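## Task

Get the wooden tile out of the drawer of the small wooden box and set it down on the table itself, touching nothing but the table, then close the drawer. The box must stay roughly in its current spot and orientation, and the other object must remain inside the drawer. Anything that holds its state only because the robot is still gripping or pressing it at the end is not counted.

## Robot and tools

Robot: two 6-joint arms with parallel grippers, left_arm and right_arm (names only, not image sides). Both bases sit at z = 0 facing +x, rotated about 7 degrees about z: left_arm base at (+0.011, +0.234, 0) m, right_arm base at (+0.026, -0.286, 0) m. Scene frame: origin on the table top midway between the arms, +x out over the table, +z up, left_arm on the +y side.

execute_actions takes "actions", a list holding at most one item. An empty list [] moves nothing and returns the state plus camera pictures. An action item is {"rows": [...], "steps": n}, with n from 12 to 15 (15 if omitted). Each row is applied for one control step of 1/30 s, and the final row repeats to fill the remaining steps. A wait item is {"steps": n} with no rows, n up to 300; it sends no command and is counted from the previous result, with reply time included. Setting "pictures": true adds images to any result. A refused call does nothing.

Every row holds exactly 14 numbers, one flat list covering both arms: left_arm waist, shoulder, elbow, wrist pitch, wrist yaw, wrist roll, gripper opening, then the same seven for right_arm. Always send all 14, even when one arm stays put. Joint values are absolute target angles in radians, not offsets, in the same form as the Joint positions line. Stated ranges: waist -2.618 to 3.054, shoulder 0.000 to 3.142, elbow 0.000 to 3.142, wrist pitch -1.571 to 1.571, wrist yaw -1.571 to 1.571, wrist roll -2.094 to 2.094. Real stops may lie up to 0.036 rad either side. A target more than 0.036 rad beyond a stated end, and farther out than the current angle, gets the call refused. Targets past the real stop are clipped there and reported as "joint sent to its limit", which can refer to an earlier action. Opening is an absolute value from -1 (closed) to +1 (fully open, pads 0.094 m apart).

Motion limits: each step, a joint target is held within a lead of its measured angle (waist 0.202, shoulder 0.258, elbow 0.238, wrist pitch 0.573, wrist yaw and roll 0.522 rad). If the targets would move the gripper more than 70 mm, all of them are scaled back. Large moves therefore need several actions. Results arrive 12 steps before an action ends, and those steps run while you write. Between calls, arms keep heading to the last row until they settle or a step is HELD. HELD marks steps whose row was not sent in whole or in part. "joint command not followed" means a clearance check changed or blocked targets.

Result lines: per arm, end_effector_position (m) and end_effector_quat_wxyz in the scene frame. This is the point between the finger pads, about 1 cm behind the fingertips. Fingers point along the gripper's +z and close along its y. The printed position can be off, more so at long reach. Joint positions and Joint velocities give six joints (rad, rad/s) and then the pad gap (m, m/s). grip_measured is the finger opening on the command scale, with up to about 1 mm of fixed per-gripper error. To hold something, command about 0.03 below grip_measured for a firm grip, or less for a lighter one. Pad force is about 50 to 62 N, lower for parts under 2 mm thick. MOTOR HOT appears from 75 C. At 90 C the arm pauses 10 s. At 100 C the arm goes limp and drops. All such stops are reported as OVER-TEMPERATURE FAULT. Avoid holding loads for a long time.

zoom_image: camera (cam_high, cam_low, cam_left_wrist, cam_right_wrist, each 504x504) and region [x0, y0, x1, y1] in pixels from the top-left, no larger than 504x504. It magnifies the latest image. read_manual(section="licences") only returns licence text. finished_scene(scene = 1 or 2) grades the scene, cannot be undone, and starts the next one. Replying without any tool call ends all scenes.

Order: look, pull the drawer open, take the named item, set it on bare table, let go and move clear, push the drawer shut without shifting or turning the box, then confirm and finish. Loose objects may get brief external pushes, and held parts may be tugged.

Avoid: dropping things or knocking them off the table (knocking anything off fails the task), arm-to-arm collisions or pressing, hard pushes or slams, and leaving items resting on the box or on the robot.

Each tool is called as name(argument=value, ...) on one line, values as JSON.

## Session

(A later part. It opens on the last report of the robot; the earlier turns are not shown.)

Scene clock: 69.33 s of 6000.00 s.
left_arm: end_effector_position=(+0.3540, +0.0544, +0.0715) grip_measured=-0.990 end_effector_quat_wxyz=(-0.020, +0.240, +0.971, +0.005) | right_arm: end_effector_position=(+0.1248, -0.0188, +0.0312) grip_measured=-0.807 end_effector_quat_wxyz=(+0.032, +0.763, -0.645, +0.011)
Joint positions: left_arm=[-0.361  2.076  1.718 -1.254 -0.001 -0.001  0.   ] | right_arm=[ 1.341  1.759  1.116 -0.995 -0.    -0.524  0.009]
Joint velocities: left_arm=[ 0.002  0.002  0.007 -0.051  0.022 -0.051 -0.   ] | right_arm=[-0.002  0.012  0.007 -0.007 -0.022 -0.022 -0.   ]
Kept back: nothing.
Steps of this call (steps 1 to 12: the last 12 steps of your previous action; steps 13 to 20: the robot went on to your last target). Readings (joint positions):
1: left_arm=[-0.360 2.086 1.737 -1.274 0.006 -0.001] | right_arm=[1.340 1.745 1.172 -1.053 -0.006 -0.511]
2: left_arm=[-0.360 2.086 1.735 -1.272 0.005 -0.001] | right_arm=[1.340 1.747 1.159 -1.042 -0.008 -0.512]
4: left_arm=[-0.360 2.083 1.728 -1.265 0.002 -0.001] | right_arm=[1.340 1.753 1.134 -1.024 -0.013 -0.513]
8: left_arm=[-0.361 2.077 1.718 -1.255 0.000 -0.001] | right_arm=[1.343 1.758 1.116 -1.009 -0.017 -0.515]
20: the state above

execute_actions(actions=[{"rows":[[-0.355,2.14,1.65,-1.12,-0.08,0,-1,1.35,1.758,1.1,-0.97,-0.01,-0.51,-0.87],[-0.355,2.14,1.65,-1.12,-0.08,0,-1,1.36,1.752,1.094,-0.985,-0.025,-0.5,-0.87],[-0.355,2.14,1.65,-1.12,-0.08,0,-1,1.37,1.746,1.088,-1.0,-0.04,-0.49,-0.87],[-0.355,2.14,1.65,-1.12,-0.08,0,-1,1.38,1.74,1.082,-1.015,-0.055,-0.48,-0.87],[-0.355,2.14,1.65,-1.12,-0.08,0,-1,1.39,1.734,1.076,-1.03,-0.07,-0.47,-0.87],[-0.355,2.14,1.65,-1.12,-0.08,0,-1,1.4,1.728,1.07,-1.045,-0.085,-0.46,-0.87],[-0.355,2.14,1.65,-1.12,-0.08,0,-1,1.41,1.722,1.063,-1.06,-0.1,-0.45,-0.87],[-0.355,2.14,1.65,-1.12,-0.08,0,-1,1.42,1.715,1.056,-1.07,-0.11,-0.44,-0.87],[-0.355,2.14,1.65,-1.12,-0.08,0,-1,1.43,1.708,1.049,-1.08,-0.12,-0.43,-0.87],[-0.355,2.14,1.65,-1.12,-0.08,0,-1,1.44,1.701,1.042,-1.08,-0.12,-0.425,-0.87],[-0.355,2.14,1.65,-1.12,-0.08,0,-1,1.45,1.694,1.035,-1.08,-0.12,-0.42,-0.87],[-0.355,2.14,1.65,-1.12,-0.08,0,-1,1.46,1.687,1.028,-1.08,-0.12,-0.41,-0.87],[-0.355,2.14,1.65,-1.12,-0.08,0,-1,1.47,1.68,1.02,-1.08,-0.12,-0.405,-0.87],[-0.355,2.14,1.65,-1.12,-0.08,0,-1,1.475,1.68,1.02,-1.08,-0.12,-0.4,-0.87]],"steps":15}])

execute_actions(actions=[{"steps":20}], pictures=true)

Scene clock: 70.90 s of 6000.00 s.
left_arm: end_effector_position=(+0.3540, +0.0544, +0.0715) grip_measured=-0.990 end_effector_quat_wxyz=(-0.020, +0.240, +0.971, +0.005) | right_arm: end_effector_position=(+0.1238, -0.0193, +0.0308) grip_measured=-0.807 end_effector_quat_wxyz=(+0.032, +0.764, -0.644, +0.014)
Joint positions: left_arm=[-0.361  2.076  1.718 -1.254 -0.001 -0.001  0.   ] | right_arm=[ 1.346  1.759  1.114 -0.995  0.004 -0.522  0.009]
Joint velocities: left_arm=[-0.007  0.007 -0.002 -0.081  0.022 -0.066  0.001] | right_arm=[ 0.066 -0.012 -0.061  0.022  0.095 -0.022  0.001]
Steps of this call (steps 1 to 15: the robot went on to your last target; steps 16 to 44: nothing new was sent; steps 45 to 47: the first 3 steps of this action). Readings (joint positions):
45: left_arm=[-0.361 2.076 1.718 -1.254 -0.001 -0.001] | right_arm=[1.341 1.759 1.116 -0.995 -0.000 -0.524]
46: left_arm=[-0.361 2.076 1.718 -1.254 -0.001 -0.001] | right_arm=[1.343 1.759 1.116 -0.996 0.001 -0.524]
47: the state above

Scene clock: 71.57 s of 6000.00 s.
left_arm: end_effector_position=(+0.3540, +0.0544, +0.0715) grip_measured=-0.990 end_effector_quat_wxyz=(-0.020, +0.240, +0.971, +0.005) | right_arm: end_effector_position=(+0.0815, -0.0284, +0.0311) grip_measured=-0.807 end_effector_quat_wxyz=(+0.046, +0.767, -0.639, +0.004)
Joint positions: left_arm=[-0.361  2.076  1.718 -1.254 -0.001 -0.001  0.   ] | right_arm=[ 1.46   1.701  1.045 -1.002 -0.033 -0.421  0.009]
Joint velocities: left_arm=[-0.007 -0.017 -0.007  0.037  0.051  0.037  0.001] | right_arm=[ 0.002 -0.017 -0.022  0.037 -0.081 -0.051 -0.   ]
Kept back: nothing.
Steps of this call (steps 1 to 12: the last 12 steps of your previous action; steps 13 to 20: the robot went on to your last target). Readings (joint positions):
1: left_arm=[-0.361 2.076 1.718 -1.254 -0.001 -0.001] | right_arm=[1.349 1.758 1.113 -0.995 0.009 -0.518]
2: left_arm=[-0.361 2.076 1.718 -1.254 -0.001 -0.001] | right_arm=[1.354 1.756 1.111 -0.993 0.015 -0.513]
4: left_arm=[-0.361 2.076 1.718 -1.254 -0.001 -0.001] | right_arm=[1.364 1.750 1.103 -0.986 0.029 -0.501]
8: left_arm=[-0.361 2.076 1.718 -1.254 -0.001 -0.001] | right_arm=[1.394 1.730 1.078 -0.979 0.026 -0.474]
20: the state above

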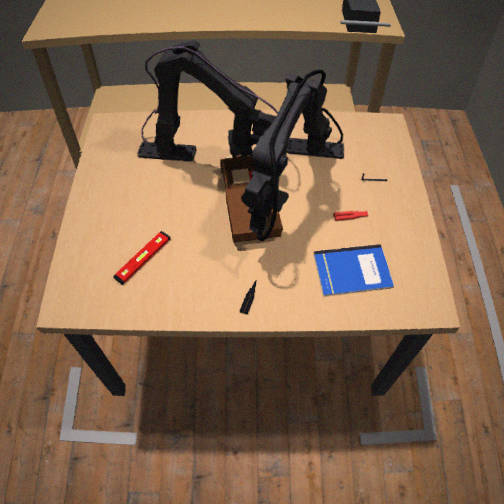

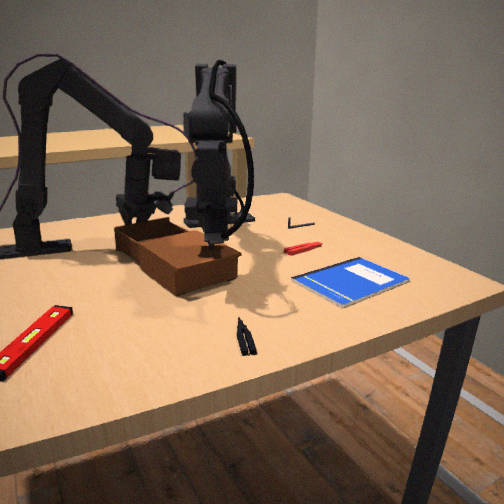

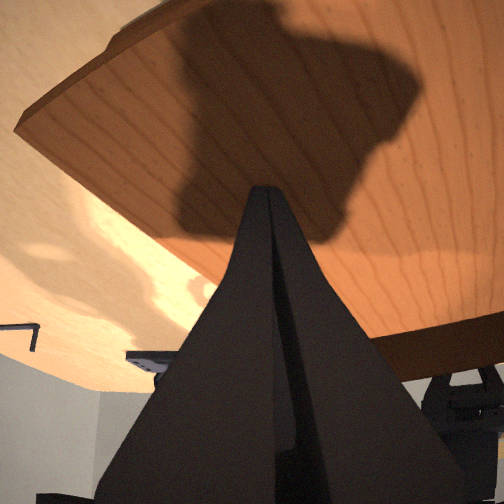

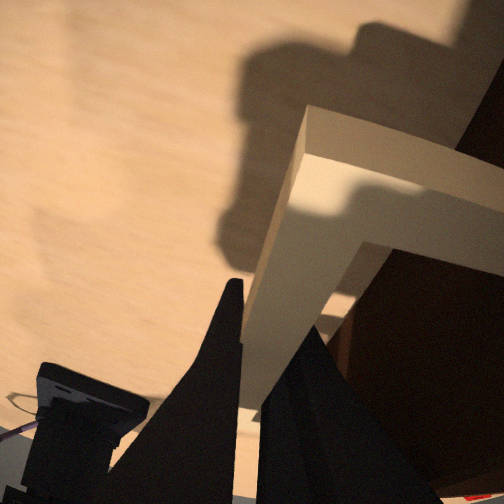

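execute_actions(actions=[{"rows":[[-0.36,2.11,1.69,-1.22,0,0,-1,1.46,1.70,1.045,-1.0,-0.03,-0.42,-0.87],[-0.36,2.11,1.69,-1.22,0,0,-1,1.46,1.70,1.045,-1.0,-0.03,-0.42,-0.87],[-0.36,2.11,1.69,-1.22,0,0,-1,1.46,1.70,1.045,-1.0,-0.03,-0.42,-0.87],[-0.36,2.09,1.71,-1.24,0,0,-1,1.46,1.70,1.045,-0.97,0,-0.42,-0.4],[-0.36,2.09,1.71,-1.24,0,0,-1,1.46,1.70,1.045,-0.97,0,-0.42,-0.4],[-0.36,2.09,1.71,-1.24,0,0,-1,1.46,1.70,1.045,-0.97,0,-0.42,-0.4],[-0.36,2.09,1.71,-1.24,0,0,-1,1.46,1.70,1.045,-0.97,0,-0.42,-0.4],[-0.36,2.09,1.71,-1.24,0,0,-1,1.46,1.69,1.09,-1.02,0,-0.42,-0.4],[-0.36,2.09,1.71,-1.24,0,0,-1,1.46,1.68,1.14,-1.07,0,-0.42,-0.4],[-0.36,2.09,1.71,-1.24,0,0,-1,1.46,1.67,1.19,-1.13,0,-0.42,-0.4],[-0.36,2.09,1.71,-1.24,0,0,-1,1.46,1.66,1.24,-1.19,0,-0.42,-0.4],[-0.36,2.09,1.71,-1.24,0,0,-1,1.46,1.65,1.29,-1.25,0,-0.42,-0.4],[-0.36,2.09,1.71,-1.24,0,0,-1,1.46,1.65,1.32,-1.28,0,-0.42,-0.4]],"steps":15}])

execute_actions(actions=[{"rows":[[-0.36,2.09,1.71,-1.24,0,0,-1,1.46,1.65,1.32,-1.28,0,-0.42,-0.4],[-0.36,2.09,1.71,-1.24,0,0,-1,1.46,1.65,1.32,-1.28,0,-0.42,-0.4],[-0.36,2.09,1.71,-1.24,0,0,-1,1.46,1.65,1.32,-1.28,0,-0.42,-0.4],[-0.36,2.09,1.71,-1.24,0,0,-1,1.23,1.70,1.38,-1.28,0,-0.635,0.6]],"steps":15}])

execute_actions(actions=[{"steps":24}], pictures=true)

Scene clock: 73.60 s of 6000.00 s.
left_arm: end_effector_position=(+0.3536, +0.0538, +0.0725) grip_measured=-0.990 end_effector_quat_wxyz=(-0.020, +0.240, +0.970, +0.004) | right_arm: end_effector_position=(+0.0816, -0.0281, +0.0311) grip_measured=-0.807 end_effector_quat_wxyz=(+0.046, +0.767, -0.639, +0.004)
Joint positions: left_arm=[-0.362  2.074  1.718 -1.255  0.002 -0.001  0.   ] | right_arm=[ 1.46   1.701  1.045 -1.    -0.033 -0.421  0.009]
Joint velocities: left_arm=[-0.002 -0.007  0.007  0.066 -0.11   0.037 -0.   ] | right_arm=[-0.017  0.012  0.012  0.022  0.037 -0.037 -0.   ]
Steps of this call (steps 1 to 30: the robot went on to your last target; steps 31 to 58: nothing new was sent; steps 59 to 61: the first 3 steps of this action). Readings (joint positions):
59: left_arm=[-0.362 2.074 1.718 -1.255 0.002 -0.001] | right_arm=[1.460 1.701 1.045 -1.001 -0.033 -0.421]
60: left_arm=[-0.362 2.074 1.718 -1.255 0.002 -0.001] | right_arm=[1.460 1.701 1.045 -1.000 -0.033 -0.421]
61: the state above

Scene clock: 74.10 s of 6000.00 s.
left_arm: end_effector_position=(+0.3536, +0.0538, +0.0731) grip_measured=-0.990 end_effector_quat_wxyz=(-0.019, +0.240, +0.971, +0.004) | right_arm: end_effector_position=(+0.0931, +0.0029, +0.1059) grip_measured=-0.403 end_effector_quat_wxyz=(-0.005, +0.769, -0.639, -0.008)
Joint positions: left_arm=[-0.362  2.072  1.718 -1.255  0.002 -0.001  0.   ] | right_arm=[ 1.461  1.654  1.305 -1.207 -0.01  -0.421  0.028]
Joint velocities: left_arm=[-0.012 -0.002 -0.007  0.037 -0.037 -0.051 -0.   ] | right_arm=[-0.002 -0.071 -0.002 -0.462  0.007  0.022 -0.001]
Steps of this call (steps 1 to 12: the last 12 steps of your previous action; steps 13 to 15: the first 3 steps of this action). Readings (joint positions):
13: left_arm=[-0.362 2.072 1.718 -1.255 0.002 -0.001] | right_arm=[1.461 1.668 1.297 -1.182 -0.011 -0.421]
14: left_arm=[-0.362 2.072 1.718 -1.255 0.002 -0.001] | right_arm=[1.461 1.659 1.304 -1.194 -0.010 -0.421]
15: the state above

Scene clock: 74.90 s of 6000.00 s.
left_arm: end_effector_position=(+0.3536, +0.0538, +0.0731) grip_measured=-0.990 end_effector_quat_wxyz=(-0.019, +0.240, +0.971, +0.004) | right_arm: end_effector_position=(+0.1599, -0.0252, +0.1033) grip_measured=+0.597 end_effector_quat_wxyz=(+0.025, +0.758, -0.651, +0.010)
Joint positions: left_arm=[-0.362  2.072  1.718 -1.255  0.002 -0.001  0.   ] | right_arm=[ 1.225  1.706  1.351 -1.269  0.007 -0.624  0.075]
Joint velocities: left_arm=[ 0.007  0.002  0.002 -0.066  0.022  0.022  0.   ] | right_arm=[ 0.007  0.007  0.007 -0.11  -0.022  0.007 -0.002]
Kept back: nothing.
Steps of this call (steps 1 to 12: the last 12 steps of your previous action; steps 13 to 24: the robot went on to your last target). Readings (joint positions):
1: left_arm=[-0.362 2.072 1.718 -1.255 0.002 -0.001] | right_arm=[1.437 1.658 1.314 -1.228 -0.021 -0.456]
2: left_arm=[-0.362 2.072 1.718 -1.255 0.002 -0.001] | right_arm=[1.388 1.670 1.328 -1.243 -0.026 -0.492]
4: left_arm=[-0.362 2.072 1.718 -1.255 0.002 -0.001] | right_arm=[1.273 1.693 1.348 -1.245 -0.015 -0.539]
8: left_arm=[-0.362 2.072 1.718 -1.255 0.002 -0.001] | right_arm=[1.208 1.706 1.351 -1.254 0.007 -0.588]
24: the state above

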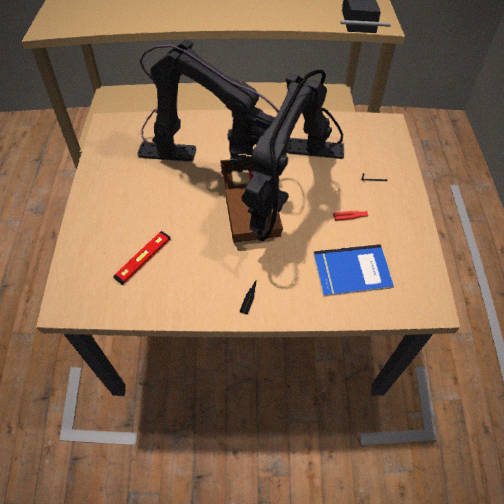

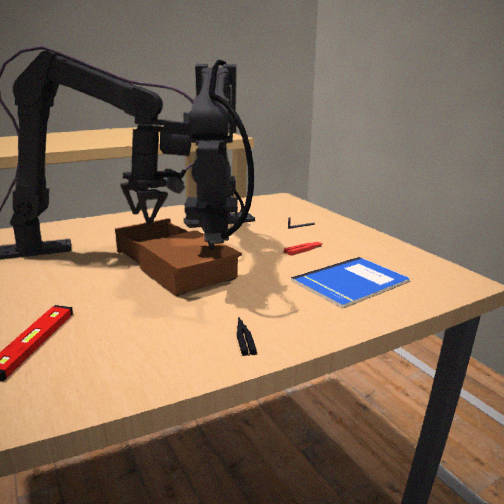

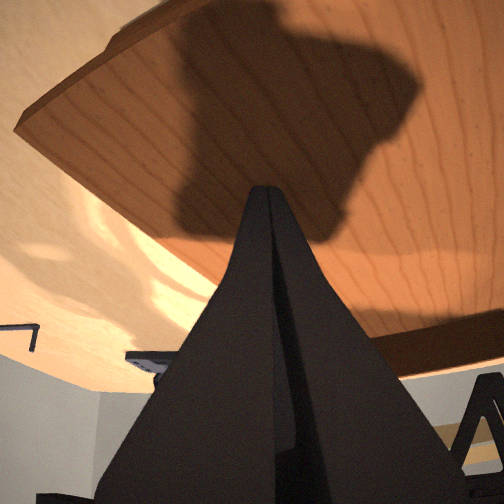

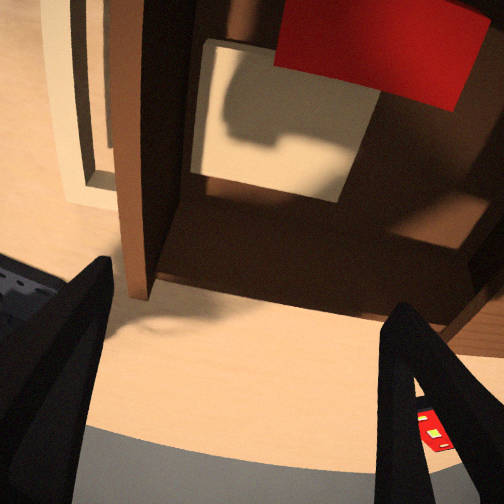

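execute_actions(actions=[{"rows":[[-0.36,2.09,1.71,-1.24,0,0,-1,1.228,1.70,1.35,-1.26,0,-0.635,-1],[-0.36,2.09,1.71,-1.24,0,0,-1,1.228,1.70,1.35,-1.26,0,-0.635,-1],[-0.36,2.09,1.71,-1.24,0,0,-1,1.228,1.70,1.35,-1.26,0,-0.635,-1],[-0.36,2.09,1.71,-1.24,0,0,-1,1.228,1.70,1.35,-1.26,0,-0.635,-1],[-0.36,2.09,1.71,-1.24,0,0,-1,1.228,1.71,1.32,-1.22,0,-0.635,-1],[-0.36,2.09,1.71,-1.24,0,0,-1,1.228,1.72,1.29,-1.18,0,-0.635,-1],[-0.36,2.09,1.71,-1.24,0,0,-1,1.228,1.73,1.26,-1.14,0,-0.635,-1],[-0.36,2.09,1.71,-1.24,0,0,-1,1.228,1.74,1.23,-1.1,0,-0.635,-1],[-0.36,2.09,1.71,-1.24,0,0,-1,1.228,1.75,1.2,-1.06,0,-0.635,-1],[-0.36,2.09,1.71,-1.24,0,0,-1,1.228,1.76,1.175,-1.03,0,-0.635,-1],[-0.36,2.09,1.71,-1.24,0,0,-1,1.228,1.766,1.155,-1.005,0,-0.635,-1],[-0.36,2.09,1.71,-1.24,0,0,-1,1.228,1.77,1.14,-0.985,0,-0.635,-1]],"steps":15}])

execute_actions(actions=[{"steps":20}])

Scene clock: 76.40 s of 6000.00 s.
left_arm: end_effector_position=(+0.3536, +0.0538, +0.0731) grip_measured=-0.990 end_effector_quat_wxyz=(-0.019, +0.240, +0.971, +0.004) | right_arm: end_effector_position=(+0.1599, -0.0253, +0.1033) grip_measured=-0.162 end_effector_quat_wxyz=(+0.025, +0.759, -0.651, +0.010)
Joint positions: left_arm=[-0.362  2.072  1.718 -1.255  0.002 -0.001  0.   ] | right_arm=[ 1.225  1.706  1.351 -1.269  0.007 -0.625  0.039]
Joint velocities: left_arm=[-0.007 -0.002 -0.012 -0.022  0.037 -0.095  0.   ] | right_arm=[-0.022 -0.002 -0.012  0.007 -0.037  0.037 -0.421]
Steps of this call (steps 1 to 15: the robot went on to your last target; steps 16 to 42: nothing new was sent; steps 43 to 45: the first 3 steps of this action). Readings (joint positions):
43: left_arm=[-0.362 2.072 1.718 -1.255 0.002 -0.001] | right_arm=[1.225 1.706 1.351 -1.269 0.007 -0.625]
44: left_arm=[-0.362 2.072 1.718 -1.255 0.002 -0.001] | right_arm=[1.225 1.706 1.351 -1.269 0.007 -0.625]
45: the state above

Scene clock: 77.07 s of 6000.00 s.
left_arm: end_effector_position=(+0.3536, +0.0538, +0.0731) grip_measured=-0.990 end_effector_quat_wxyz=(-0.019, +0.240, +0.971, +0.004) | right_arm: end_effector_position=(+0.1572, -0.0306, +0.0366) grip_measured=-0.983 end_effector_quat_wxyz=(+0.039, +0.758, -0.650, +0.013)
Joint positions: left_arm=[-0.362  2.072  1.718 -1.255  0.002 -0.001  0.   ] | right_arm=[ 1.225  1.773  1.155 -1.035  0.007 -0.625  0.001]
Joint velocities: left_arm=[ 0.012 -0.002 -0.002 -0.022 -0.022  0.022 -0.   ] | right_arm=[ 0.002  0.007  0.007  0.037  0.007  0.007 -0.001]
Kept back: nothing.
Steps of this call (steps 1 to 12: the last 12 steps of your previous action; steps 13 to 20: the robot went on to your last target). Readings (joint positions):
1: left_arm=[-0.362 2.072 1.718 -1.255 0.002 -0.001] | right_arm=[1.225 1.706 1.351 -1.269 0.007 -0.625]
2: left_arm=[-0.362 2.072 1.718 -1.255 0.002 -0.001] | right_arm=[1.225 1.706 1.348 -1.263 0.007 -0.625]
4: left_arm=[-0.362 2.072 1.718 -1.255 0.002 -0.001] | right_arm=[1.225 1.706 1.321 -1.228 0.007 -0.625]
8: left_arm=[-0.362 2.072 1.718 -1.255 0.002 -0.001] | right_arm=[1.225 1.737 1.212 -1.123 0.007 -0.625]
20: the state above

execute_actions(actions=[{"rows":[[-0.36,2.09,1.71,-1.24,0,0,-1,1.228,1.785,1.14,-0.99,0,-0.635,-1],[-0.36,2.09,1.71,-1.24,0,0,-1,1.222,1.792,1.146,-0.99,0,-0.641,-1],[-0.36,2.09,1.71,-1.24,0,0,-1,1.216,1.798,1.152,-0.99,0,-0.647,-1],[-0.36,2.09,1.71,-1.24,0,0,-1,1.21,1.804,1.158,-0.99,0,-0.653,-1],[-0.36,2.09,1.71,-1.24,0,0,-1,1.204,1.81,1.164,-0.99,0,-0.659,-1],[-0.36,2.09,1.71,-1.24,0,0,-1,1.198,1.816,1.17,-0.99,0,-0.665,-1],[-0.36,2.09,1.71,-1.24,0,0,-1,1.192,1.822,1.176,-0.99,0,-0.671,-1],[-0.36,2.09,1.71,-1.24,0,0,-1,1.186,1.828,1.182,-0.99,0,-0.677,-1],[-0.36,2.09,1.71,-1.24,0,0,-1,1.18,1.834,1.188,-0.99,0,-0.683,-1],[-0.36,2.09,1.71,-1.24,0,0,-1,1.174,1.84,1.194,-0.99,0,-0.689,-1],[-0.36,2.09,1.71,-1.24,0,0,-1,1.168,1.846,1.2,-0.99,0,-0.695,-1],[-0.36,2.09,1.71,-1.24,0,0,-1,1.162,1.852,1.206,-0.99,0,-0.7,-1],[-0.36,2.09,1.71,-1.24,0,0,-1,1.156,1.858,1.212,-0.99,0,-0.705,-1],[-0.36,2.09,1.71,-1.24,0,0,-1,1.15,1.862,1.218,-0.99,0,-0.71,-1]],"steps":15}])

execute_actions(actions=[{"steps":18}])

Scene clock: 78.27 s of 6000.00 s.
left_arm: end_effector_position=(+0.3536, +0.0538, +0.0731) grip_measured=-0.990 end_effector_quat_wxyz=(-0.019, +0.240, +0.971, +0.004) | right_arm: end_effector_position=(+0.1571, -0.0306, +0.0364) grip_measured=-0.983 end_effector_quat_wxyz=(+0.039, +0.759, -0.649, +0.013)
Joint positions: left_arm=[-0.362  2.072  1.718 -1.255  0.002 -0.001  0.   ] | right_arm=[ 1.225  1.773  1.155 -1.035  0.007 -0.628  0.001]
Joint velocities: left_arm=[ 0.012 -0.007  0.002 -0.037 -0.037  0.095 -0.001] | right_arm=[-0.007  0.032 -0.002 -0.037  0.022  0.037 -0.001]
Steps of this call (steps 1 to 15: the robot went on to your last target; steps 16 to 33: nothing new was sent; steps 34 to 36: the first 3 steps of this action). Readings (joint positions):
34: left_arm=[-0.362 2.072 1.718 -1.255 0.002 -0.001] | right_arm=[1.225 1.773 1.155 -1.035 0.007 -0.625]
35: left_arm=[-0.362 2.072 1.718 -1.255 0.002 -0.001] | right_arm=[1.225 1.773 1.155 -1.035 0.007 -0.627]
36: the state above

Scene clock: 78.87 s of 6000.00 s.
left_arm: end_effector_position=(+0.3536, +0.0538, +0.0731) grip_measured=-0.990 end_effector_quat_wxyz=(-0.019, +0.240, +0.971, +0.004) | right_arm: end_effector_position=(+0.1690, -0.0294, +0.0364) grip_measured=-0.983 end_effector_quat_wxyz=(+0.055, +0.761, -0.647, -0.009)
Joint positions: left_arm=[-0.362  2.072  1.718 -1.255  0.002 -0.001  0.   ] | right_arm=[ 1.164  1.817  1.206 -1.065 -0.037 -0.698  0.001]
Joint velocities: left_arm=[ 0.012  0.012 -0.002  0.022  0.007 -0.095  0.   ] | right_arm=[-0.002  0.002  0.002 -0.007 -0.066  0.007 -0.001]
Kept back: nothing.
Steps of this call (steps 1 to 12: the last 12 steps of your previous action; steps 13 to 18: the robot went on to your last target). Readings (joint positions):
1: left_arm=[-0.362 2.072 1.718 -1.255 0.002 -0.001] | right_arm=[1.224 1.774 1.155 -1.035 0.007 -0.631]
2: left_arm=[-0.362 2.072 1.718 -1.255 0.002 -0.001] | right_arm=[1.222 1.774 1.155 -1.035 0.005 -0.635]
4: left_arm=[-0.362 2.072 1.718 -1.255 0.002 -0.001] | right_arm=[1.215 1.776 1.157 -1.037 -0.005 -0.643]
8: left_arm=[-0.362 2.072 1.718 -1.255 0.002 -0.001] | right_arm=[1.194 1.795 1.177 -1.052 -0.024 -0.664]
18: the state above

execute_actions(actions=[{"rows":[[-0.36,2.09,1.71,-1.24,0,0,-1,1.15,1.862,1.218,-0.98,0.01,-0.71,-1],[-0.36,2.09,1.71,-1.24,0,0,-1,1.15,1.862,1.218,-0.97,0.02,-0.71,-1],[-0.36,2.09,1.71,-1.24,0,0,-1,1.15,1.862,1.218,-0.96,0.03,-0.71,-1],[-0.36,2.09,1.71,-1.24,0,0,-1,1.15,1.862,1.218,-0.95,0.04,-0.71,-1],[-0.36,2.09,1.71,-1.24,0,0,-1,1.15,1.862,1.218,-0.94,0.05,-0.71,-1],[-0.36,2.09,1.71,-1.24,0,0,-1,1.15,1.862,1.218,-0.94,0.06,-0.71,-1],[-0.36,2.09,1.71,-1.24,0,0,-1,1.15,1.862,1.218,-0.94,0.06,-0.71,-1],[-0.36,2.09,1.71,-1.24,0,0,-1,1.15,1.862,1.218,-0.94,0.06,-0.71,-1],[-0.36,2.09,1.71,-1.24,0,0,-1,1.15,1.862,1.218,-0.94,0.06,-0.71,-1],[-0.36,2.09,1.71,-1.24,0,0,-1,1.15,1.862,1.218,-0.94,0.06,-0.71,-1],[-0.36,2.09,1.71,-1.24,0,0,-1,1.15,1.82,1.23,-1.0,0.02,-0.71,-1],[-0.36,2.09,1.71,-1.24,0,0,-1,1.15,1.8,1.26,-1.04,0,-0.71,-1]],"steps":12}])

execute_actions(actions=[{"rows":[[-0.36,2.09,1.71,-1.24,0,0,-1,1.15,1.79,1.3,-1.1,0,-0.71,-1],[-0.36,2.09,1.71,-1.24,0,0,-1,1.15,1.78,1.34,-1.15,0,-0.71,-1],[-0.36,2.09,1.71,-1.24,0,0,-1,1.15,1.77,1.38,-1.2,0,-0.71,-1],[-0.36,2.09,1.71,-1.24,0,0,-1,1.15,1.76,1.42,-1.26,0,-0.71,0],[-0.36,2.09,1.71,-1.24,0,0,-1,1.15,1.76,1.42,-1.26,0,-0.71,0.75]],"steps":15}])

execute_actions(actions=[{"steps":24}], pictures=true)

Scene clock: 79.97 s of 6000.00 s.
left_arm: end_effector_position=(+0.3536, +0.0538, +0.0731) grip_measured=-0.990 end_effector_quat_wxyz=(-0.019, +0.240, +0.971, +0.004) | right_arm: end_effector_position=(+0.1690, -0.0294, +0.0364) grip_measured=-0.983 end_effector_quat_wxyz=(+0.055, +0.762, -0.645, -0.010)
Joint positions: left_arm=[-0.362  2.072  1.718 -1.255  0.002 -0.001  0.   ] | right_arm=[ 1.164  1.817  1.206 -1.065 -0.037 -0.702  0.001]
Joint velocities: left_arm=[-0.007  0.012 -0.022  0.081 -0.022 -0.051  0.   ] | right_arm=[ 0.002 -0.012 -0.002 -0.007 -0.007 -0.051 -0.   ]
Kept back: the last 12 steps of this action.
Steps of this call (steps 1 to 15: the robot went on to your last target; steps 16 to 33: nothing new was sent). Readings (joint positions):
1: left_arm=[-0.362 2.072 1.718 -1.255 0.002 -0.001] | right_arm=[1.164 1.817 1.206 -1.065 -0.037 -0.698]
2: left_arm=[-0.362 2.072 1.718 -1.255 0.002 -0.001] | right_arm=[1.164 1.817 1.206 -1.065 -0.037 -0.699]
4: left_arm=[-0.362 2.072 1.718 -1.255 0.002 -0.001] | right_arm=[1.164 1.817 1.206 -1.065 -0.037 -0.700]
8: left_arm=[-0.362 2.072 1.718 -1.255 0.002 -0.001] | right_arm=[1.164 1.817 1.206 -1.065 -0.037 -0.701]
33: the state above

Scene clock: 80.47 s of 6000.00 s.
left_arm: end_effector_position=(+0.3536, +0.0538, +0.0731) grip_measured=-0.990 end_effector_quat_wxyz=(-0.019, +0.240, +0.971, +0.004) | right_arm: end_effector_position=(+0.1807, -0.0216, +0.0529) grip_measured=-0.983 end_effector_quat_wxyz=(+0.039, +0.761, -0.647, -0.000)
Joint positions: left_arm=[-0.362  2.072  1.718 -1.255  0.002 -0.001  0.   ] | right_arm=[ 1.158  1.816  1.277 -1.109 -0.013 -0.702  0.001]
Joint velocities: left_arm=[-0.012 -0.012 -0.007 -0.051 -0.095 -0.051  0.   ] | right_arm=[-0.037  0.002  1.013 -0.667  0.081  0.051 -0.   ]
Steps of this call (steps 1 to 12: the last 12 steps of your previous action; steps 13 to 15: the first 3 steps of this action). Readings (joint positions):
13: left_arm=[-0.362 2.072 1.718 -1.255 0.002 -0.001] | right_arm=[1.161 1.816 1.225 -1.068 -0.018 -0.702]
14: left_arm=[-0.362 2.072 1.718 -1.255 0.002 -0.001] | right_arm=[1.159 1.816 1.246 -1.085 -0.015 -0.702]
15: the state above

Scene clock: 81.27 s of 6000.00 s.
left_arm: end_effector_position=(+0.3536, +0.0538, +0.0731) grip_measured=-0.990 end_effector_quat_wxyz=(-0.019, +0.240, +0.971, +0.004) | right_arm: end_effector_position=(+0.1847, -0.0183, +0.0980) grip_measured=+0.747 end_effector_quat_wxyz=(+0.021, +0.762, -0.648, +0.001)
Joint positions: left_arm=[-0.362  2.072  1.718 -1.255  0.002 -0.001  0.   ] | right_arm=[ 1.156  1.766  1.401 -1.248 -0.006 -0.702  0.082]
Joint velocities: left_arm=[ 0.007 -0.017 -0.007  0.007  0.007 -0.037  0.001] | right_arm=[ 0.002 -0.007  0.007 -0.022  0.066  0.051 -0.001]
Kept back: nothing.
Steps of this call (steps 1 to 12: the last 12 steps of your previous action; steps 13 to 24: the robot went on to your last target). Readings (joint positions):
1: left_arm=[-0.362 2.072 1.718 -1.255 0.002 -0.001] | right_arm=[1.157 1.815 1.316 -1.136 -0.011 -0.702]
2: left_arm=[-0.362 2.072 1.718 -1.255 0.002 -0.001] | right_arm=[1.156 1.810 1.350 -1.155 -0.010 -0.702]
4: left_arm=[-0.362 2.072 1.718 -1.255 0.002 -0.001] | right_arm=[1.156 1.788 1.390 -1.176 -0.008 -0.702]
8: left_arm=[-0.362 2.072 1.718 -1.255 0.002 -0.001] | right_arm=[1.156 1.766 1.401 -1.215 -0.007 -0.702]
24: the state above

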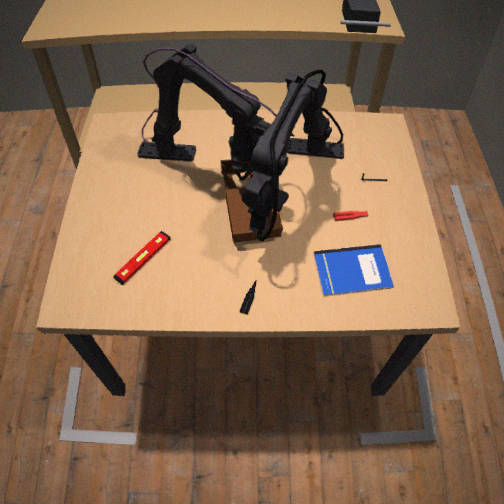

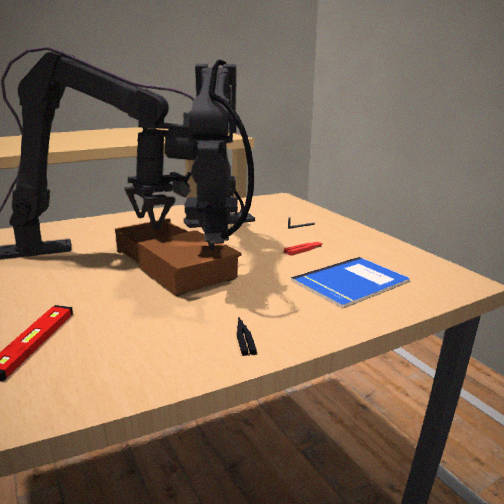

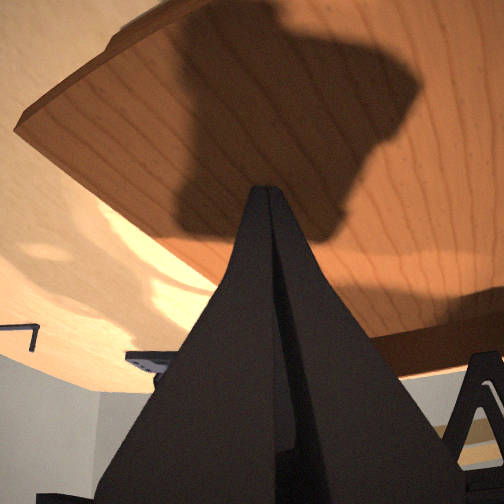

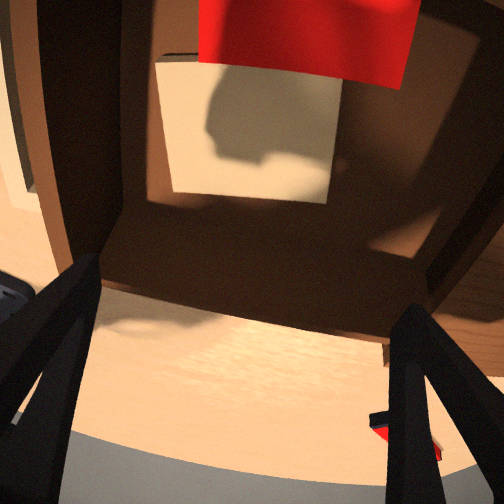

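execute_actions(actions=[{"rows":[[-0.36,2.09,1.71,-1.24,0,0,-1,1.178,1.735,1.36,-1.235,0,-0.79,0.53],[-0.36,2.09,1.71,-1.24,0,0,-1,1.178,1.735,1.36,-1.235,0,-0.79,0.53],[-0.36,2.09,1.71,-1.24,0,0,-1,1.178,1.735,1.36,-1.235,0,-0.79,0.53],[-0.36,2.09,1.71,-1.24,0,0,-1,1.178,1.735,1.36,-1.235,0,-0.79,0.53],[-0.36,2.09,1.71,-1.24,0,0,-1,1.178,1.735,1.36,-1.235,0,-0.79,0.53],[-0.36,2.09,1.71,-1.24,0,0,-1,1.178,1.745,1.33,-1.19,0,-0.79,0.53],[-0.36,2.09,1.71,-1.24,0,0,-1,1.178,1.755,1.3,-1.15,0,-0.79,0.53],[-0.36,2.09,1.71,-1.24,0,0,-1,1.178,1.765,1.27,-1.11,0,-0.79,0.53],[-0.36,2.09,1.71,-1.24,0,0,-1,1.178,1.775,1.24,-1.07,0,-0.79,0.53],[-0.36,2.09,1.71,-1.24,0,0,-1,1.178,1.785,1.21,-1.03,0,-0.79,0.53]],"steps":15}])

execute_actions(actions=[{"steps":20}], pictures=true)

Scene clock: 83.03 s of 6000.00 s.
left_arm: end_effector_position=(+0.3536, +0.0538, +0.0731) grip_measured=-0.990 end_effector_quat_wxyz=(-0.019, +0.240, +0.971, +0.004) | right_arm: end_effector_position=(+0.1807, -0.0206, +0.0946) grip_measured=+0.538 end_effector_quat_wxyz=(+0.026, +0.776, -0.631, +0.002)
Joint positions: left_arm=[-0.362  2.072  1.718 -1.255  0.002 -0.001  0.   ] | right_arm=[ 1.165  1.761  1.382 -1.242 -0.004 -0.739  0.072]
Joint velocities: left_arm=[ 0.007 -0.007 -0.007  0.007  0.007  0.095  0.001] | right_arm=[ 0.12  -0.027 -0.193  0.095 -0.051 -0.271 -0.011]
Steps of this call (steps 1 to 15: the robot went on to your last target; steps 16 to 50: nothing new was sent; steps 51 to 53: the first 3 steps of this action). Readings (joint positions):
51: left_arm=[-0.362 2.072 1.718 -1.255 0.002 -0.001] | right_arm=[1.158 1.765 1.397 -1.245 -0.005 -0.715]
52: left_arm=[-0.362 2.072 1.718 -1.255 0.002 -0.001] | right_arm=[1.161 1.763 1.389 -1.242 -0.004 -0.728]
53: the state above

Scene clock: 83.70 s of 6000.00 s.
left_arm: end_effector_position=(+0.3536, +0.0538, +0.0731) grip_measured=-0.990 end_effector_quat_wxyz=(-0.019, +0.240, +0.971, +0.004) | right_arm: end_effector_position=(+0.1759, -0.0242, +0.0421) grip_measured=+0.533 end_effector_quat_wxyz=(+0.031, +0.791, -0.611, +0.002)
Joint positions: left_arm=[-0.362  2.072  1.718 -1.255  0.002 -0.001  0.   ] | right_arm=[ 1.173  1.8    1.213 -1.047 -0.004 -0.78   0.072]
Joint velocities: left_arm=[-0.002 -0.017  0.007 -0.022 -0.022 -0.066 -0.001] | right_arm=[ 0.017  0.007 -0.002 -0.007  0.051 -0.081  0.   ]
Kept back: nothing.
Steps of this call (steps 1 to 12: the last 12 steps of your previous action; steps 13 to 20: the robot went on to your last target). Readings (joint positions):
1: left_arm=[-0.362 2.072 1.718 -1.255 0.002 -0.001] | right_arm=[1.168 1.761 1.376 -1.242 -0.004 -0.747]
2: left_arm=[-0.362 2.072 1.718 -1.255 0.002 -0.001] | right_arm=[1.171 1.761 1.372 -1.242 -0.004 -0.754]
4: left_arm=[-0.362 2.072 1.718 -1.255 0.002 -0.001] | right_arm=[1.173 1.761 1.353 -1.221 -0.004 -0.764]
8: left_arm=[-0.362 2.072 1.718 -1.255 0.002 -0.001] | right_arm=[1.173 1.769 1.252 -1.126 -0.004 -0.773]
20: the state above

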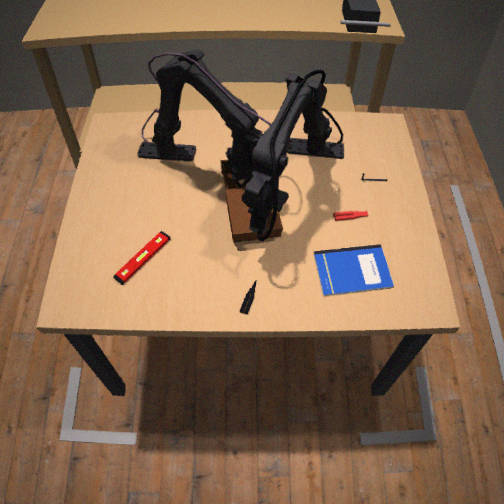

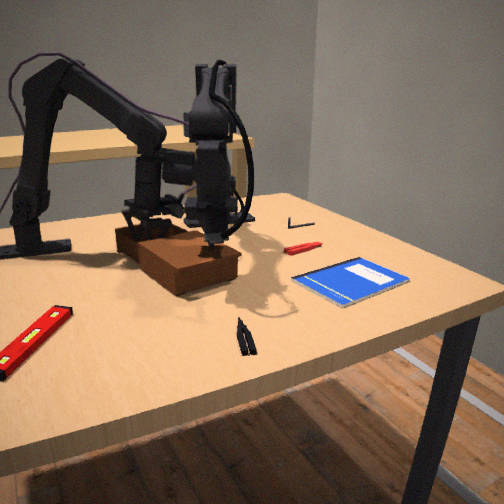

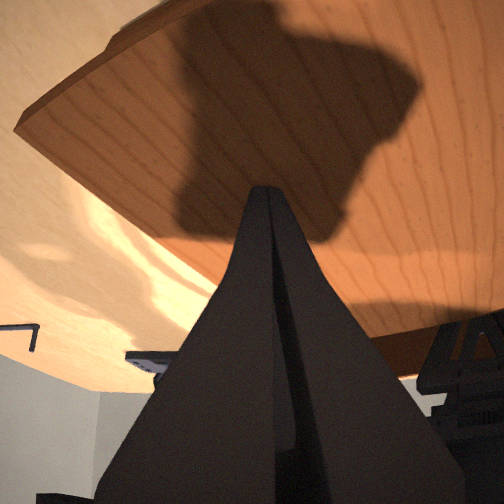

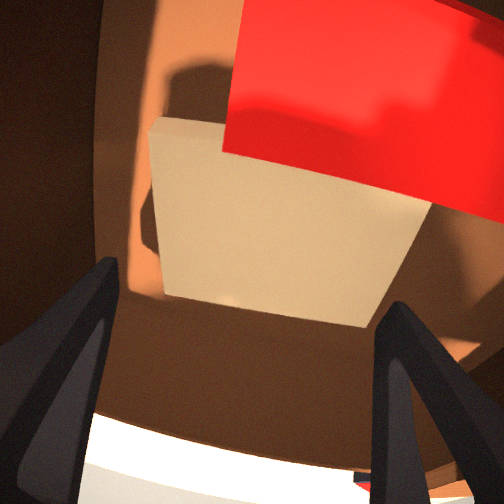

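execute_actions(actions=[{"rows":[[-0.36,2.09,1.71,-1.24,0,0,-1,1.2,1.83,1.275,-1.04,0,-0.77,0.53],[-0.36,2.09,1.71,-1.24,0,0,-1,1.2,1.83,1.275,-1.04,0,-0.77,0.53],[-0.36,2.09,1.71,-1.24,0,0,-1,1.2,1.83,1.275,-1.04,0,-0.77,0.53],[-0.36,2.09,1.71,-1.24,0,0,-1,1.2,1.83,1.275,-1.04,0,-0.77,0.53],[-0.36,2.09,1.71,-1.24,0,0,-1,1.2,1.83,1.275,-1.04,0,-0.77,0.53],[-0.36,2.09,1.71,-1.24,0,0,-1,1.2,1.83,1.275,-1.04,0,-0.77,0.53],[-0.36,2.09,1.71,-1.24,0,0,-1,1.2,1.835,1.25,-1.01,0,-0.77,0.53],[-0.36,2.09,1.71,-1.24,0,0,-1,1.2,1.84,1.23,-0.99,0,-0.77,0.53],[-0.36,2.09,1.71,-1.24,0,0,-1,1.2,1.845,1.21,-0.97,0,-0.77,0.53],[-0.36,2.09,1.71,-1.24,0,0,-1,1.2,1.845,1.2,-0.96,0,-0.77,0.53]],"steps":15}])

execute_actions(actions=[{"steps":20}], pictures=true)

Scene clock: 85.17 s of 6000.00 s.
left_arm: end_effector_position=(+0.3536, +0.0538, +0.0731) grip_measured=-0.990 end_effector_quat_wxyz=(-0.019, +0.240, +0.971, +0.004) | right_arm: end_effector_position=(+0.1764, -0.0166, +0.0420) grip_measured=+0.533 end_effector_quat_wxyz=(+0.028, +0.794, -0.607, +0.003)
Joint positions: left_arm=[-0.362  2.072  1.718 -1.255  0.002 -0.001  0.   ] | right_arm=[ 1.185  1.819  1.237 -1.045 -0.002 -0.78   0.072]
Joint velocities: left_arm=[ 0.007  0.002 -0.017 -0.022  0.037  0.022 -0.001] | right_arm=[ 0.173  0.203  0.208 -0.066 -0.051 -0.007 -0.001]
Steps of this call (steps 1 to 30: the robot went on to your last target; steps 31 to 41: nothing new was sent; steps 42 to 44: the first 3 steps of this action). Readings (joint positions):
42: left_arm=[-0.362 2.072 1.718 -1.255 0.002 -0.001] | right_arm=[1.175 1.803 1.219 -1.045 -0.002 -0.780]
43: left_arm=[-0.362 2.072 1.718 -1.255 0.002 -0.001] | right_arm=[1.179 1.811 1.228 -1.047 -0.002 -0.780]
44: the state above

Scene clock: 85.83 s of 6000.00 s.
left_arm: end_effector_position=(+0.3536, +0.0538, +0.0731) grip_measured=-0.990 end_effector_quat_wxyz=(-0.019, +0.240, +0.971, +0.004) | right_arm: end_effector_position=(+0.1767, -0.0088, +0.0336) grip_measured=+0.532 end_effector_quat_wxyz=(+0.017, +0.798, -0.603, +0.002)
Joint positions: left_arm=[-0.362  2.072  1.718 -1.255  0.002 -0.001  0.   ] | right_arm=[ 1.196  1.835  1.224 -0.994 -0.001 -0.778  0.072]
Joint velocities: left_arm=[ 0.012 -0.002  0.002 -0.037  0.037  0.037  0.001] | right_arm=[ 0.007  0.012 -0.007 -0.037 -0.037  0.081 -0.   ]
Kept back: nothing.
Steps of this call (steps 1 to 12: the last 12 steps of your previous action; steps 13 to 20: the robot went on to your last target). Readings (joint positions):
1: left_arm=[-0.362 2.072 1.718 -1.255 0.002 -0.001] | right_arm=[1.190 1.824 1.242 -1.043 -0.002 -0.780]
2: left_arm=[-0.362 2.072 1.718 -1.255 0.002 -0.001] | right_arm=[1.193 1.827 1.244 -1.042 -0.002 -0.780]
4: left_arm=[-0.362 2.072 1.718 -1.255 0.002 -0.001] | right_arm=[1.196 1.830 1.245 -1.041 -0.002 -0.780]
8: left_arm=[-0.362 2.072 1.718 -1.255 0.002 -0.001] | right_arm=[1.196 1.835 1.227 -1.001 -0.002 -0.779]
20: the state above

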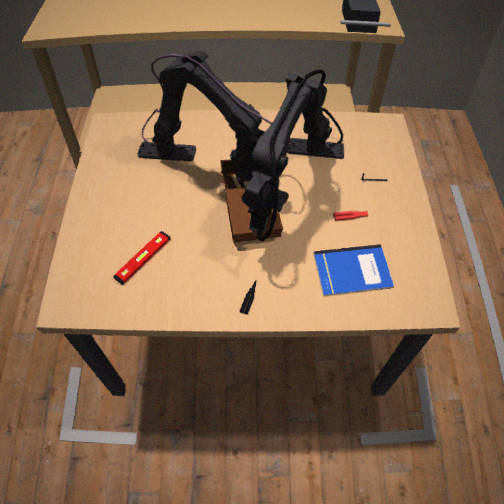

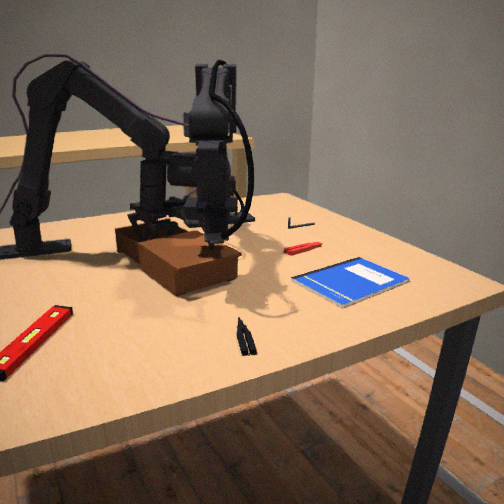

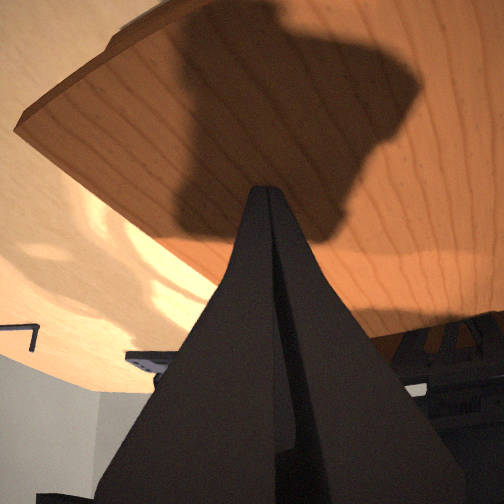

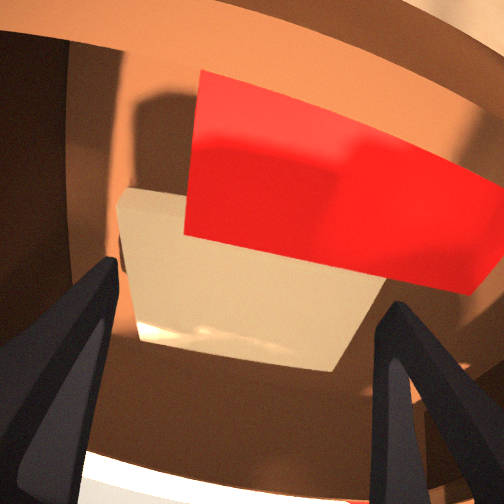

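execute_actions(actions=[{"rows":[[-0.36,2.09,1.71,-1.24,0,0,-1,1.2,1.83,1.26,-1.02,0,-0.76,0.58],[-0.36,2.09,1.71,-1.24,0,0,-1,1.205,1.825,1.26,-1.02,0,-0.76,0.58],[-0.36,2.09,1.71,-1.24,0,0,-1,1.215,1.82,1.255,-1.02,0,-0.76,0.58],[-0.36,2.09,1.71,-1.24,0,0,-1,1.222,1.82,1.25,-1.02,0,-0.76,0.58],[-0.36,2.09,1.71,-1.24,0,0,-1,1.222,1.82,1.25,-1.02,0,-0.76,0.58],[-0.36,2.09,1.71,-1.24,0,0,-1,1.222,1.82,1.25,-1.02,0,-0.76,0.58],[-0.36,2.09,1.71,-1.24,0,0,-1,1.222,1.825,1.23,-1.0,0,-0.76,0.58],[-0.36,2.09,1.71,-1.24,0,0,-1,1.222,1.83,1.21,-0.98,0,-0.76,0.58],[-0.36,2.09,1.71,-1.24,0,0,-1,1.222,1.835,1.19,-0.96,0,-0.76,0.58],[-0.36,2.09,1.71,-1.24,0,0,-1,1.222,1.84,1.175,-0.945,0,-0.76,0.58]],"steps":15}])

execute_actions(actions=[{"steps":20}], pictures=true)

Scene clock: 87.10 s of 6000.00 s.
left_arm: end_effector_position=(+0.3536, +0.0538, +0.0731) grip_measured=-0.990 end_effector_quat_wxyz=(-0.019, +0.240, +0.971, +0.004) | right_arm: end_effector_position=(+0.1761, -0.0086, +0.0347) grip_measured=+0.576 end_effector_quat_wxyz=(+0.019, +0.797, -0.604, +0.002)
Joint positions: left_arm=[-0.362  2.072  1.718 -1.255  0.002 -0.001  0.   ] | right_arm=[ 1.198  1.835  1.229 -1.001 -0.001 -0.774  0.074]
Joint velocities: left_arm=[ 0.012 -0.002 -0.007 -0.022  0.022 -0.007 -0.   ] | right_arm=[ 0.027 -0.012  0.002 -0.007  0.007 -0.051  0.   ]
Steps of this call (steps 1 to 15: the robot went on to your last target; steps 16 to 35: nothing new was sent; steps 36 to 38: the first 3 steps of this action). Readings (joint positions):
36: left_arm=[-0.362 2.072 1.718 -1.255 0.002 -0.001] | right_arm=[1.196 1.835 1.226 -0.999 -0.002 -0.777]
37: left_arm=[-0.362 2.072 1.718 -1.255 0.002 -0.001] | right_arm=[1.197 1.835 1.229 -1.001 -0.002 -0.775]
38: the state above

Scene clock: 87.77 s of 6000.00 s.
left_arm: end_effector_position=(+0.3536, +0.0538, +0.0731) grip_measured=-0.990 end_effector_quat_wxyz=(-0.019, +0.240, +0.971, +0.004) | right_arm: end_effector_position=(+0.1724, -0.0060, +0.0326) grip_measured=+0.577 end_effector_quat_wxyz=(+0.012, +0.800, -0.600, +0.004)
Joint positions: left_arm=[-0.362  2.072  1.718 -1.255  0.002 -0.001  0.   ] | right_arm=[ 1.215  1.829  1.212 -0.978  0.003 -0.767  0.074]
Joint velocities: left_arm=[-0.017 -0.017 -0.007 -0.081  0.022 -0.022 -0.001] | right_arm=[ 0.002 -0.022 -0.002  0.007  0.007  0.007 -0.   ]
Kept back: nothing.
Steps of this call (steps 1 to 12: the last 12 steps of your previous action; steps 13 to 20: the robot went on to your last target). Readings (joint positions):
1: left_arm=[-0.362 2.072 1.718 -1.255 0.002 -0.001] | right_arm=[1.201 1.835 1.229 -1.002 -0.001 -0.773]
2: left_arm=[-0.362 2.072 1.718 -1.255 0.002 -0.001] | right_arm=[1.206 1.835 1.229 -1.003 -0.001 -0.772]
4: left_arm=[-0.362 2.072 1.718 -1.255 0.002 -0.001] | right_arm=[1.214 1.835 1.229 -1.005 0.000 -0.771]
8: left_arm=[-0.362 2.072 1.718 -1.255 0.002 -0.001] | right_arm=[1.215 1.832 1.216 -0.983 0.003 -0.769]
20: the state above

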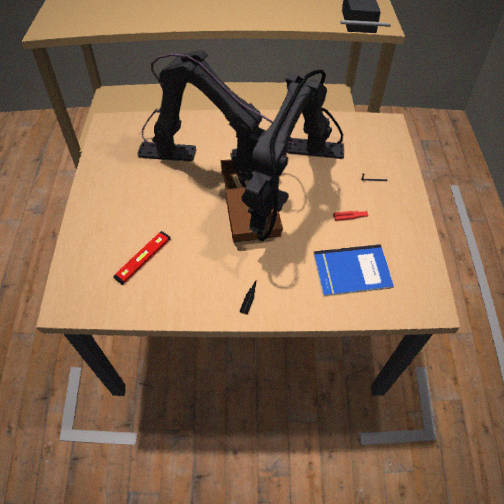

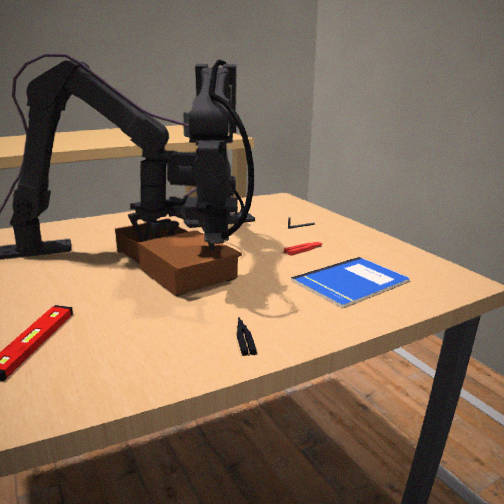

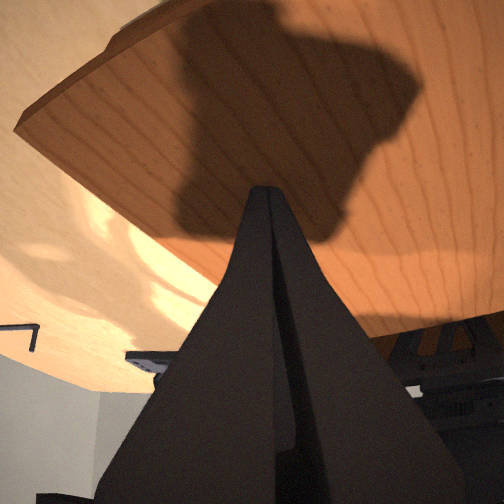

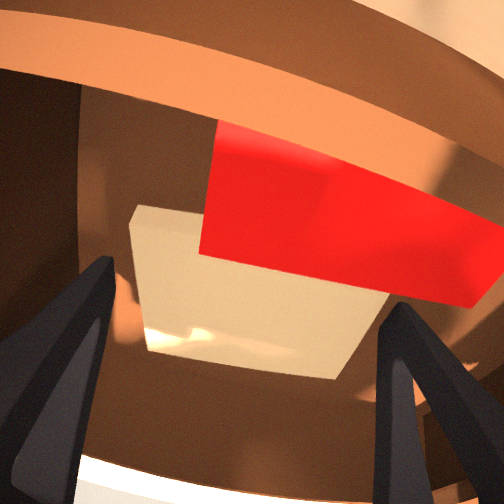

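execute_actions(actions=[{"rows":[[-0.36,2.09,1.71,-1.24,0,0,-1,1.215,1.825,1.205,-0.975,0,-0.765,0.45],[-0.36,2.09,1.71,-1.24,0,0,-1,1.215,1.825,1.205,-0.975,0,-0.765,0.4],[-0.36,2.09,1.71,-1.24,0,0,-1,1.215,1.825,1.205,-0.975,0,-0.765,0.35],[-0.36,2.09,1.71,-1.24,0,0,-1,1.215,1.825,1.205,-0.975,0,-0.765,0.3],[-0.36,2.09,1.71,-1.24,0,0,-1,1.215,1.825,1.205,-0.975,0,-0.765,0.25],[-0.36,2.09,1.71,-1.24,0,0,-1,1.215,1.825,1.205,-0.975,0,-0.765,0.2],[-0.36,2.09,1.71,-1.24,0,0,-1,1.215,1.825,1.205,-0.975,0,-0.765,0.15],[-0.36,2.09,1.71,-1.24,0,0,-1,1.215,1.825,1.205,-0.975,0,-0.765,0.1]],"steps":15}])

execute_actions(actions=[{"steps":16}], pictures=true)

Scene clock: 89.60 s of 6000.00 s.
left_arm: end_effector_position=(+0.3536, +0.0538, +0.0731) grip_measured=-0.990 end_effector_quat_wxyz=(-0.019, +0.240, +0.971, +0.004) | right_arm: end_effector_position=(+0.1745, -0.0050, +0.0329) grip_measured=+0.376 end_effector_quat_wxyz=(+0.007, +0.800, -0.600, +0.007)
Joint positions: left_arm=[-0.362  2.072  1.718 -1.255  0.002 -0.001  0.   ] | right_arm=[ 1.215  1.828  1.212 -0.971  0.011 -0.767  0.065]
Joint velocities: left_arm=[-0.012 -0.002  0.007 -0.051  0.007  0.007  0.   ] | right_arm=[-0.007 -0.002  0.017 -0.037 -0.007  0.051 -0.045]
Steps of this call (steps 1 to 15: the robot went on to your last target; steps 16 to 52: nothing new was sent; steps 53 to 55: the first 3 steps of this action). Readings (joint positions):
53: left_arm=[-0.362 2.072 1.718 -1.255 0.002 -0.001] | right_arm=[1.215 1.828 1.212 -0.976 0.007 -0.767]
54: left_arm=[-0.362 2.072 1.718 -1.255 0.002 -0.001] | right_arm=[1.215 1.828 1.212 -0.973 0.010 -0.767]
55: the state above

Scene clock: 90.13 s of 6000.00 s.
left_arm: end_effector_position=(+0.3536, +0.0538, +0.0731) grip_measured=-0.990 end_effector_quat_wxyz=(-0.019, +0.240, +0.971, +0.004) | right_arm: end_effector_position=(+0.1746, -0.0049, +0.0329) grip_measured=+0.241 end_effector_quat_wxyz=(+0.007, +0.800, -0.600, +0.007)
Joint positions: left_arm=[-0.362  2.072  1.718 -1.255  0.002 -0.001  0.   ] | right_arm=[ 1.215  1.828  1.212 -0.971  0.011 -0.767  0.058]
Joint velocities: left_arm=[-0.007  0.007 -0.002 -0.051  0.007  0.037 -0.   ] | right_arm=[-0.002 -0.002 -0.002 -0.022 -0.066  0.051  0.001]
Kept back: nothing.
Steps of this call (steps 1 to 12: the last 12 steps of your previous action; steps 13 to 15: the robot went on to your last target; step 16: nothing new was sent). Readings (joint positions):
1: left_arm=[-0.362 2.072 1.718 -1.255 0.002 -0.001] | right_arm=[1.215 1.828 1.212 -0.971 0.011 -0.767]
2: left_arm=[-0.362 2.072 1.718 -1.255 0.002 -0.001] | right_arm=[1.215 1.828 1.212 -0.971 0.011 -0.767]
4: left_arm=[-0.362 2.072 1.718 -1.255 0.002 -0.001] | right_arm=[1.215 1.828 1.212 -0.971 0.011 -0.767]
8: left_arm=[-0.362 2.072 1.718 -1.255 0.002 -0.001] | right_arm=[1.215 1.828 1.212 -0.971 0.011 -0.767]
16: the state above
All arms were judged still, so your last target was given up. Only a new action makes them travel on or press farther. Fingers that are still opening or closing keep moving.

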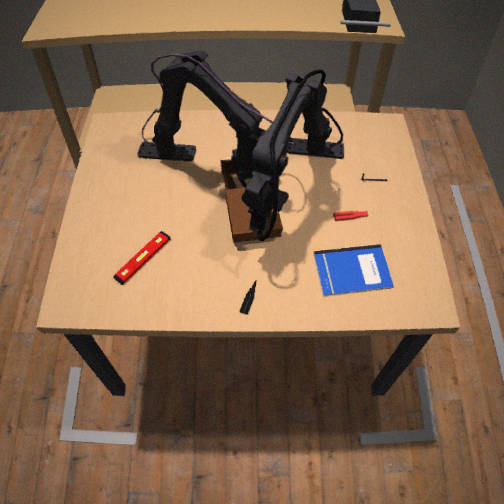

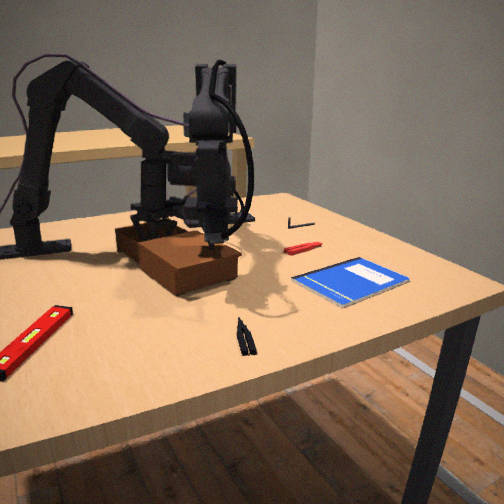

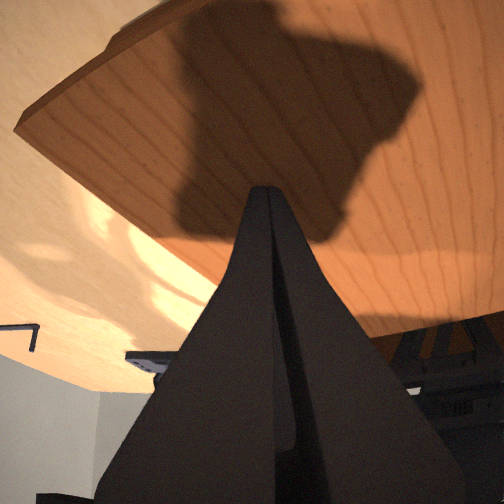

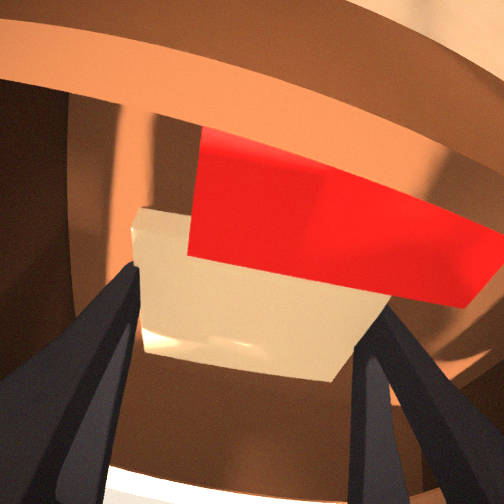

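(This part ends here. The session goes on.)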